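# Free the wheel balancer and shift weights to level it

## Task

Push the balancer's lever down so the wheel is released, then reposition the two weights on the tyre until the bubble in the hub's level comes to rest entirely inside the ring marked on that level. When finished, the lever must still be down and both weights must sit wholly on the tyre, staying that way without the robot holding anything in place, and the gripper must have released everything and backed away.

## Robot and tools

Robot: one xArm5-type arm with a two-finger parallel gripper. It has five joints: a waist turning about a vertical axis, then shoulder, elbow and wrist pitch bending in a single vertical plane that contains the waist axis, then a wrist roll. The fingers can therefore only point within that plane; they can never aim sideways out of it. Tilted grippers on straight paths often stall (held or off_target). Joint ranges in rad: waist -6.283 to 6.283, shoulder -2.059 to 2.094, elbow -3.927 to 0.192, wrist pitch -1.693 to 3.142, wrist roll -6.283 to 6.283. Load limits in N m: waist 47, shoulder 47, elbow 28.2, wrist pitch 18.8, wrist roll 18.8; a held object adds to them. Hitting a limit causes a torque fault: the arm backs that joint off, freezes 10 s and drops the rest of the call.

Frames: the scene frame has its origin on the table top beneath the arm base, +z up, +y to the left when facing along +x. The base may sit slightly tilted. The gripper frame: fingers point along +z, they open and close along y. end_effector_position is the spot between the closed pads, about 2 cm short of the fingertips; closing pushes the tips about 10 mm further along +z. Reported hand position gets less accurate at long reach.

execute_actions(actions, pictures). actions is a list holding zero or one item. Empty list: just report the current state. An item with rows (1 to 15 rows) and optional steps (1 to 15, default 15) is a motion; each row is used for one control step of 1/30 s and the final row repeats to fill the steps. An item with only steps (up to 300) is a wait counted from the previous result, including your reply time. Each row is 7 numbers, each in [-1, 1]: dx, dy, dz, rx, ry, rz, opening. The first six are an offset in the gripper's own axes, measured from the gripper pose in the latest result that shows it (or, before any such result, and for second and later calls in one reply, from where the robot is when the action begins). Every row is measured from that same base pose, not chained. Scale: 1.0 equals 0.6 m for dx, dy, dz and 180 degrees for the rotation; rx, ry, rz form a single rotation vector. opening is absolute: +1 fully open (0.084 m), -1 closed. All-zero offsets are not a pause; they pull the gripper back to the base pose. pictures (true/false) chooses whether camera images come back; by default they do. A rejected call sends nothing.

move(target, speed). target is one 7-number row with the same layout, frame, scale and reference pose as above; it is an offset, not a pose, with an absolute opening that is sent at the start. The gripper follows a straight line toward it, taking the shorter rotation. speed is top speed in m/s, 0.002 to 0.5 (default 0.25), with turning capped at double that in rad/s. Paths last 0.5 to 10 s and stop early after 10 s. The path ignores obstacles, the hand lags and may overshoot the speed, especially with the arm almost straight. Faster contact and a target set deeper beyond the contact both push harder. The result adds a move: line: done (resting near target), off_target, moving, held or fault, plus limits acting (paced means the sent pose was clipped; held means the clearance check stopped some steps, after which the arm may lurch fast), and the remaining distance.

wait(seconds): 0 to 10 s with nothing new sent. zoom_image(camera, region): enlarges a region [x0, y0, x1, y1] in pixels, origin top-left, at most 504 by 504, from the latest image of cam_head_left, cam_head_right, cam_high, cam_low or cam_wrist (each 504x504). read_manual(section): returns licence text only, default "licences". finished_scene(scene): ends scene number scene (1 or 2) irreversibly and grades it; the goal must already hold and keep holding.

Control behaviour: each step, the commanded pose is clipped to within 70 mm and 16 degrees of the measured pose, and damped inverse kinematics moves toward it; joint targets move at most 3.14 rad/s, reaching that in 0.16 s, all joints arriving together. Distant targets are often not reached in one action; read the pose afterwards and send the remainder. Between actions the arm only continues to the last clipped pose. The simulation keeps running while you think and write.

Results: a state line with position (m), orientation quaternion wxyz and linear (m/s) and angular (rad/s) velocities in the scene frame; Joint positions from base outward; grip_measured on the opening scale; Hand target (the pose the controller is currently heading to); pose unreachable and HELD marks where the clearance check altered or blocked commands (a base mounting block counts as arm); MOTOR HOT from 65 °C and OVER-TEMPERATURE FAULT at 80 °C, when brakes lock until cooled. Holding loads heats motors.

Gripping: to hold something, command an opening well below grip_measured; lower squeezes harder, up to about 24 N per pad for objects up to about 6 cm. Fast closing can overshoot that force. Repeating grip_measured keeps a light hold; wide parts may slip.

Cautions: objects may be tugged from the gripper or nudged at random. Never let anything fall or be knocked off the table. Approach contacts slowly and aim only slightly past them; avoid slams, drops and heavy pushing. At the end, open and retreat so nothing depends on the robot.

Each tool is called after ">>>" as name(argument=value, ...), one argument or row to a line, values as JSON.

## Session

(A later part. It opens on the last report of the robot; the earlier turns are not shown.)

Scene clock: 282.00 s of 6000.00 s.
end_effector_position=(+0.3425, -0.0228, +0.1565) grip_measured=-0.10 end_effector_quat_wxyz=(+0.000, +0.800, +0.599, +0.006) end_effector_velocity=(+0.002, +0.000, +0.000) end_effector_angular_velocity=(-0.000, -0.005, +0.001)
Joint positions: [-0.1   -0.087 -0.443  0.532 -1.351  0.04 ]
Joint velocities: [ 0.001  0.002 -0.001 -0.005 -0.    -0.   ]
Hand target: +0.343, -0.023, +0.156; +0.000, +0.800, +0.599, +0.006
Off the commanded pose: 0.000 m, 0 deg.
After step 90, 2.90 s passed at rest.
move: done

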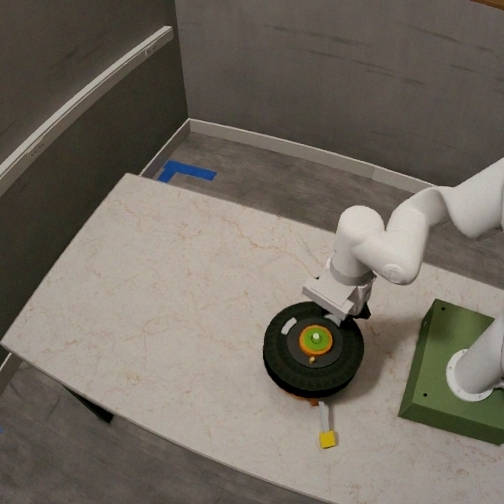

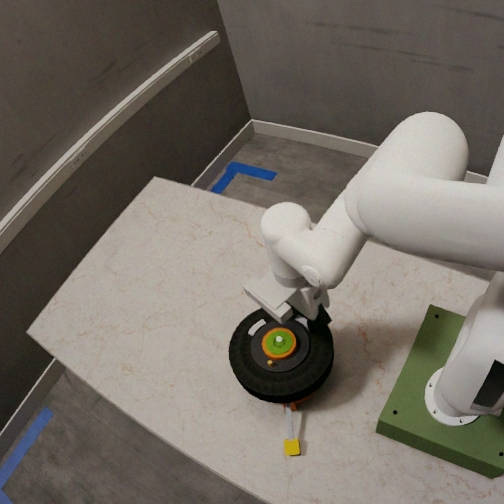

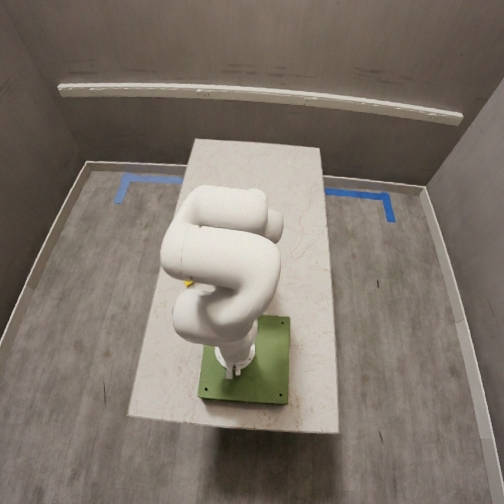

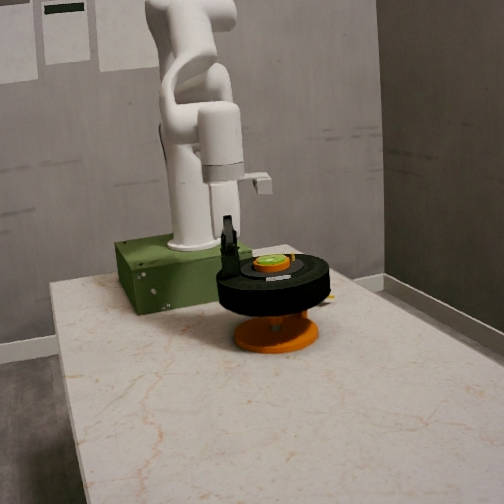

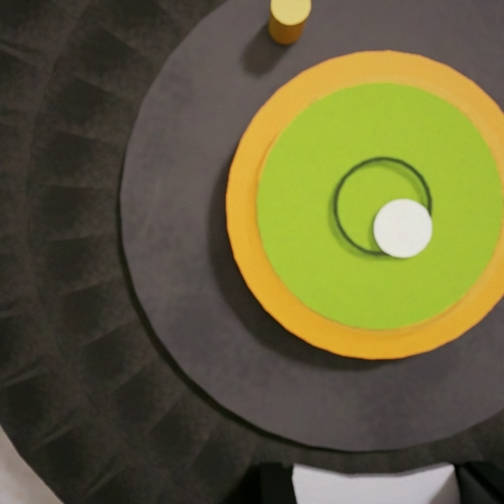

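>>> execute_actions(
  actions=[
    {"rows": [[0,0,0,0,0,0,-0.1],[0,0,0,0,0,0,-0.05],[0,0,0,0,0,0,0.0],[0,0,0,0,0,0,0.05],[0,0,0,0,0,0,0.12],[0,0,0,0,0,0,0.2],[0,0,0,0,0,0,0.3],[0,0,0,0,0,0,0.36]], "steps": 15},
  ],
  pictures=false,
)

>>> move(
  target=[0, 0.04, -0.2, 0, 0, 0, 0.36],
  speed=0.12,
)

>>> wait(
  seconds=5,
)

>>> zoom_image(
  camera="cam_wrist",
  region=[170, 130, 350, 310],
)

Scene clock: 286.93 s of 6000.00 s.
end_effector_position=(+0.3425, -0.0228, +0.1565) grip_measured=+0.35 end_effector_quat_wxyz=(+0.000, +0.800, +0.599, +0.006) end_effector_velocity=(+0.001, -0.000, +0.001) end_effector_angular_velocity=(-0.000, -0.002, -0.000)
Joint positions: [-0.1   -0.087 -0.443  0.532 -1.351  0.059]
Joint velocities: [-0.    -0.001 -0.001 -0.     0.     0.   ]
Hand target: +0.343, -0.023, +0.157; +0.000, +0.800, +0.599, +0.006
Off the commanded pose: 0.000 m, 0 deg.
Steps of this call (steps 1 to 90: nothing new was sent; then 1.43 s passed at rest; steps 91 to 105: all 15 steps of this action). Readings (end_effector_position):
91: (+0.3425, -0.0228, +0.1565)
92: (+0.3425, -0.0228, +0.1565)
94: (+0.3425, -0.0228, +0.1565)
98: (+0.3425, -0.0228, +0.1565)
105: the state above

Scene clock: 288.57 s of 6000.00 s.
end_effector_position=(+0.3638, -0.0303, +0.2764) grip_measured=+0.35 end_effector_quat_wxyz=(-0.000, +0.800, +0.599, +0.006) end_effector_velocity=(+0.001, -0.000, +0.003) end_effector_angular_velocity=(-0.000, -0.003, +0.000)
Joint positions: [-0.115 -0.295 -0.654  0.953 -1.365  0.059]
Joint velocities: [-0.    -0.001 -0.006  0.005 -0.     0.   ]
Hand target: +0.364, -0.030, +0.277; +0.000, +0.800, +0.599, +0.006
Off the commanded pose: 0.001 m, 0 deg.
move: done

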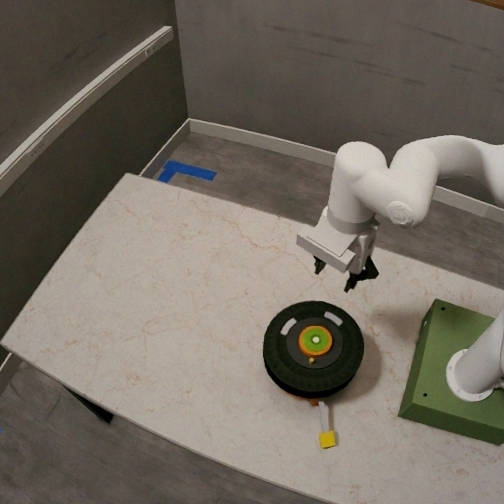

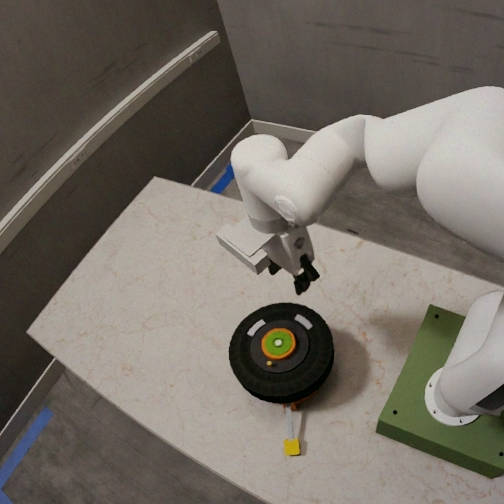

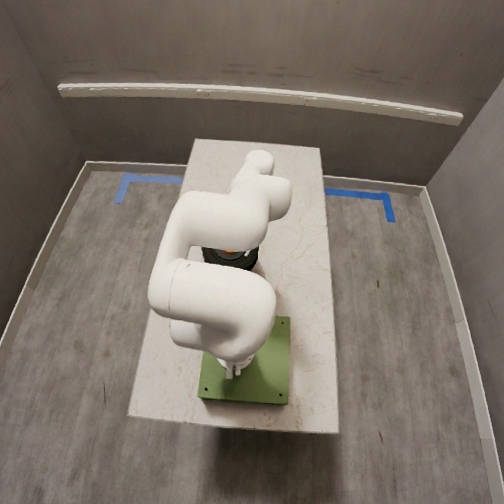

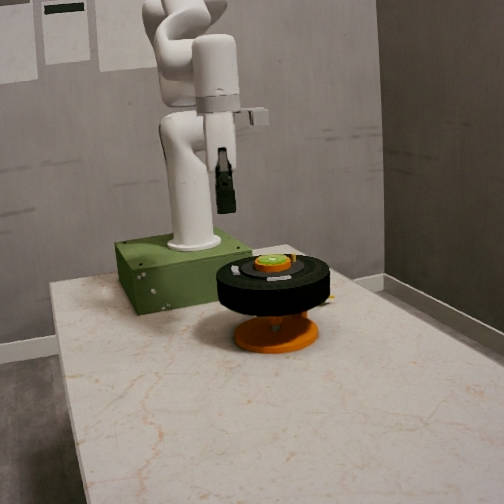

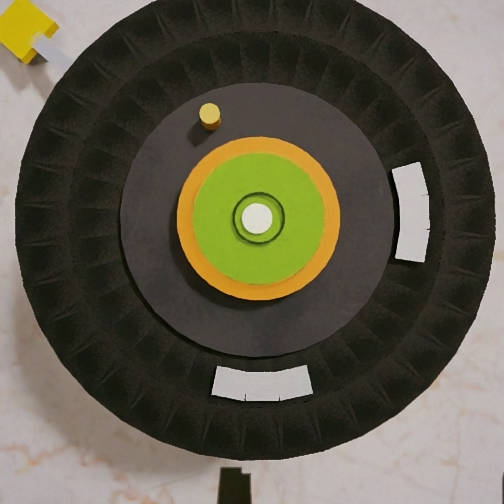

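Scene clock: 293.57 s of 6000.00 s.
end_effector_position=(+0.3641, -0.0303, +0.2768) grip_measured=+0.35 end_effector_quat_wxyz=(+0.000, +0.800, +0.599, +0.006) end_effector_velocity=(-0.000, +0.000, -0.000) end_effector_angular_velocity=(+0.000, +0.001, +0.000)
Joint positions: [-0.115 -0.295 -0.655  0.953 -1.365  0.059]
Joint velocities: [ 0.    -0.     0.001  0.001  0.    -0.   ]
Hand target: +0.364, -0.030, +0.277; +0.000, +0.800, +0.599, +0.006
Off the commanded pose: 0.000 m, 0 deg.
Steps of this call (steps 1 to 90: nothing new was sent; then 2.00 s passed at rest). Readings (end_effector_position):
1: (+0.3638, -0.0303, +0.2764)
2: (+0.3639, -0.0303, +0.2765)
4: (+0.3640, -0.0303, +0.2766)
8: (+0.3640, -0.0303, +0.2768)
90: the state above

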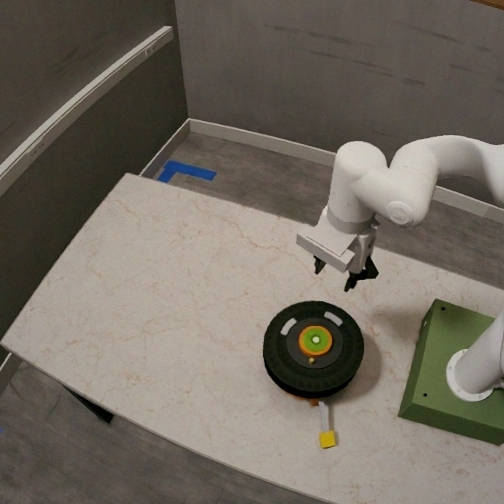

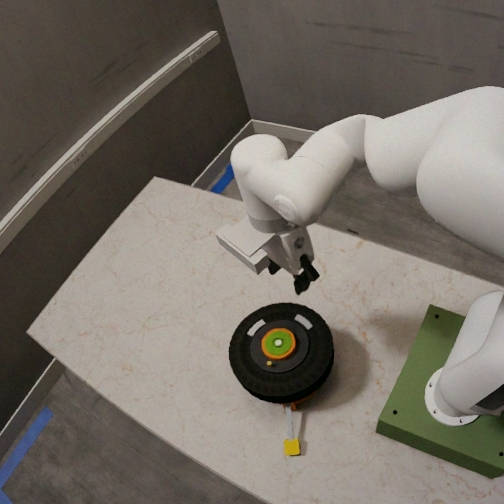

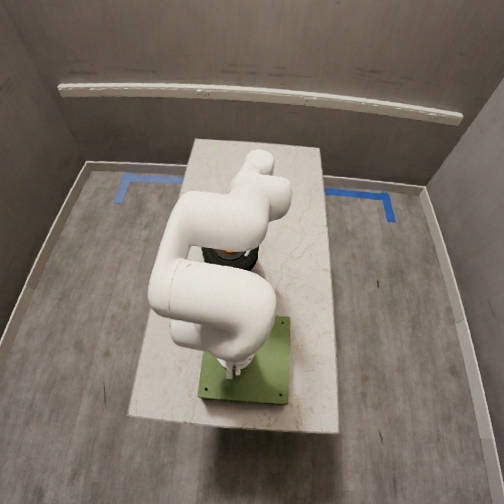

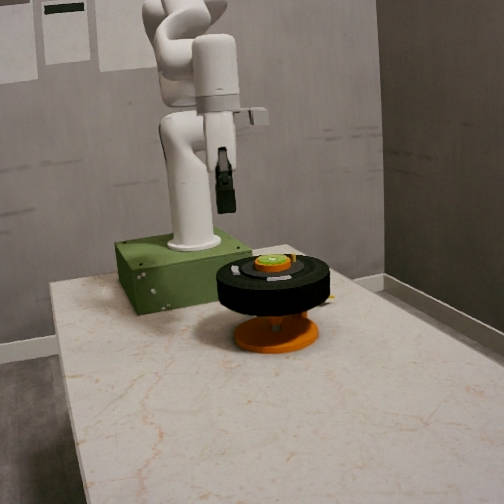

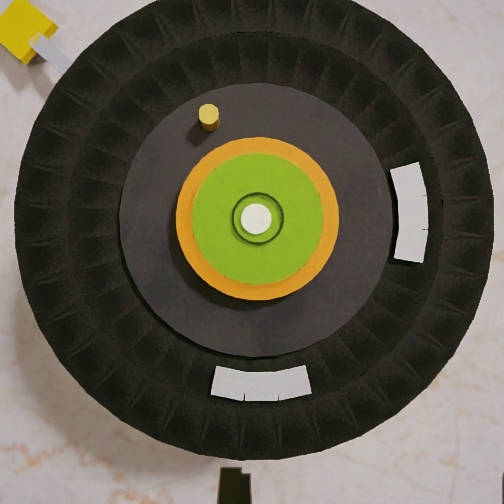

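Region (170, 130, 350, 310) of cam_wrist's 504x504 image, scaled by 2.800, with more detail than that image has.

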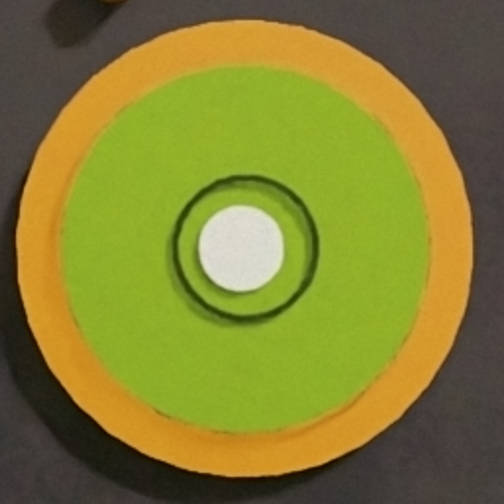

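>>> zoom_image(
  camera="cam_wrist",
  region=[360, 140, 480, 290],
)

Region (360, 140, 480, 290) of cam_wrist's 504x504 image, scaled by 3.360, with more detail than that image has; it fills the left 403 columns of this view, and the rest is white.

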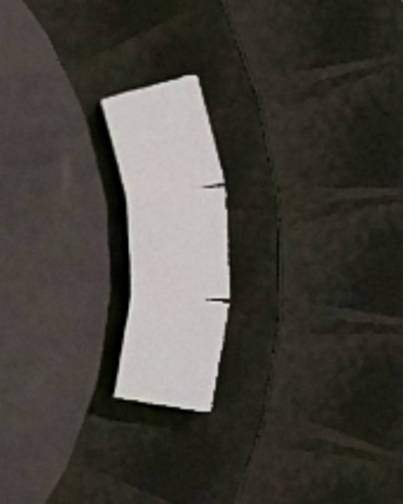

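Clear of the rim. The gripper is well above; finishing.

>>> finished_scene(
  scene=1,
)

The scene is finished: the task was done.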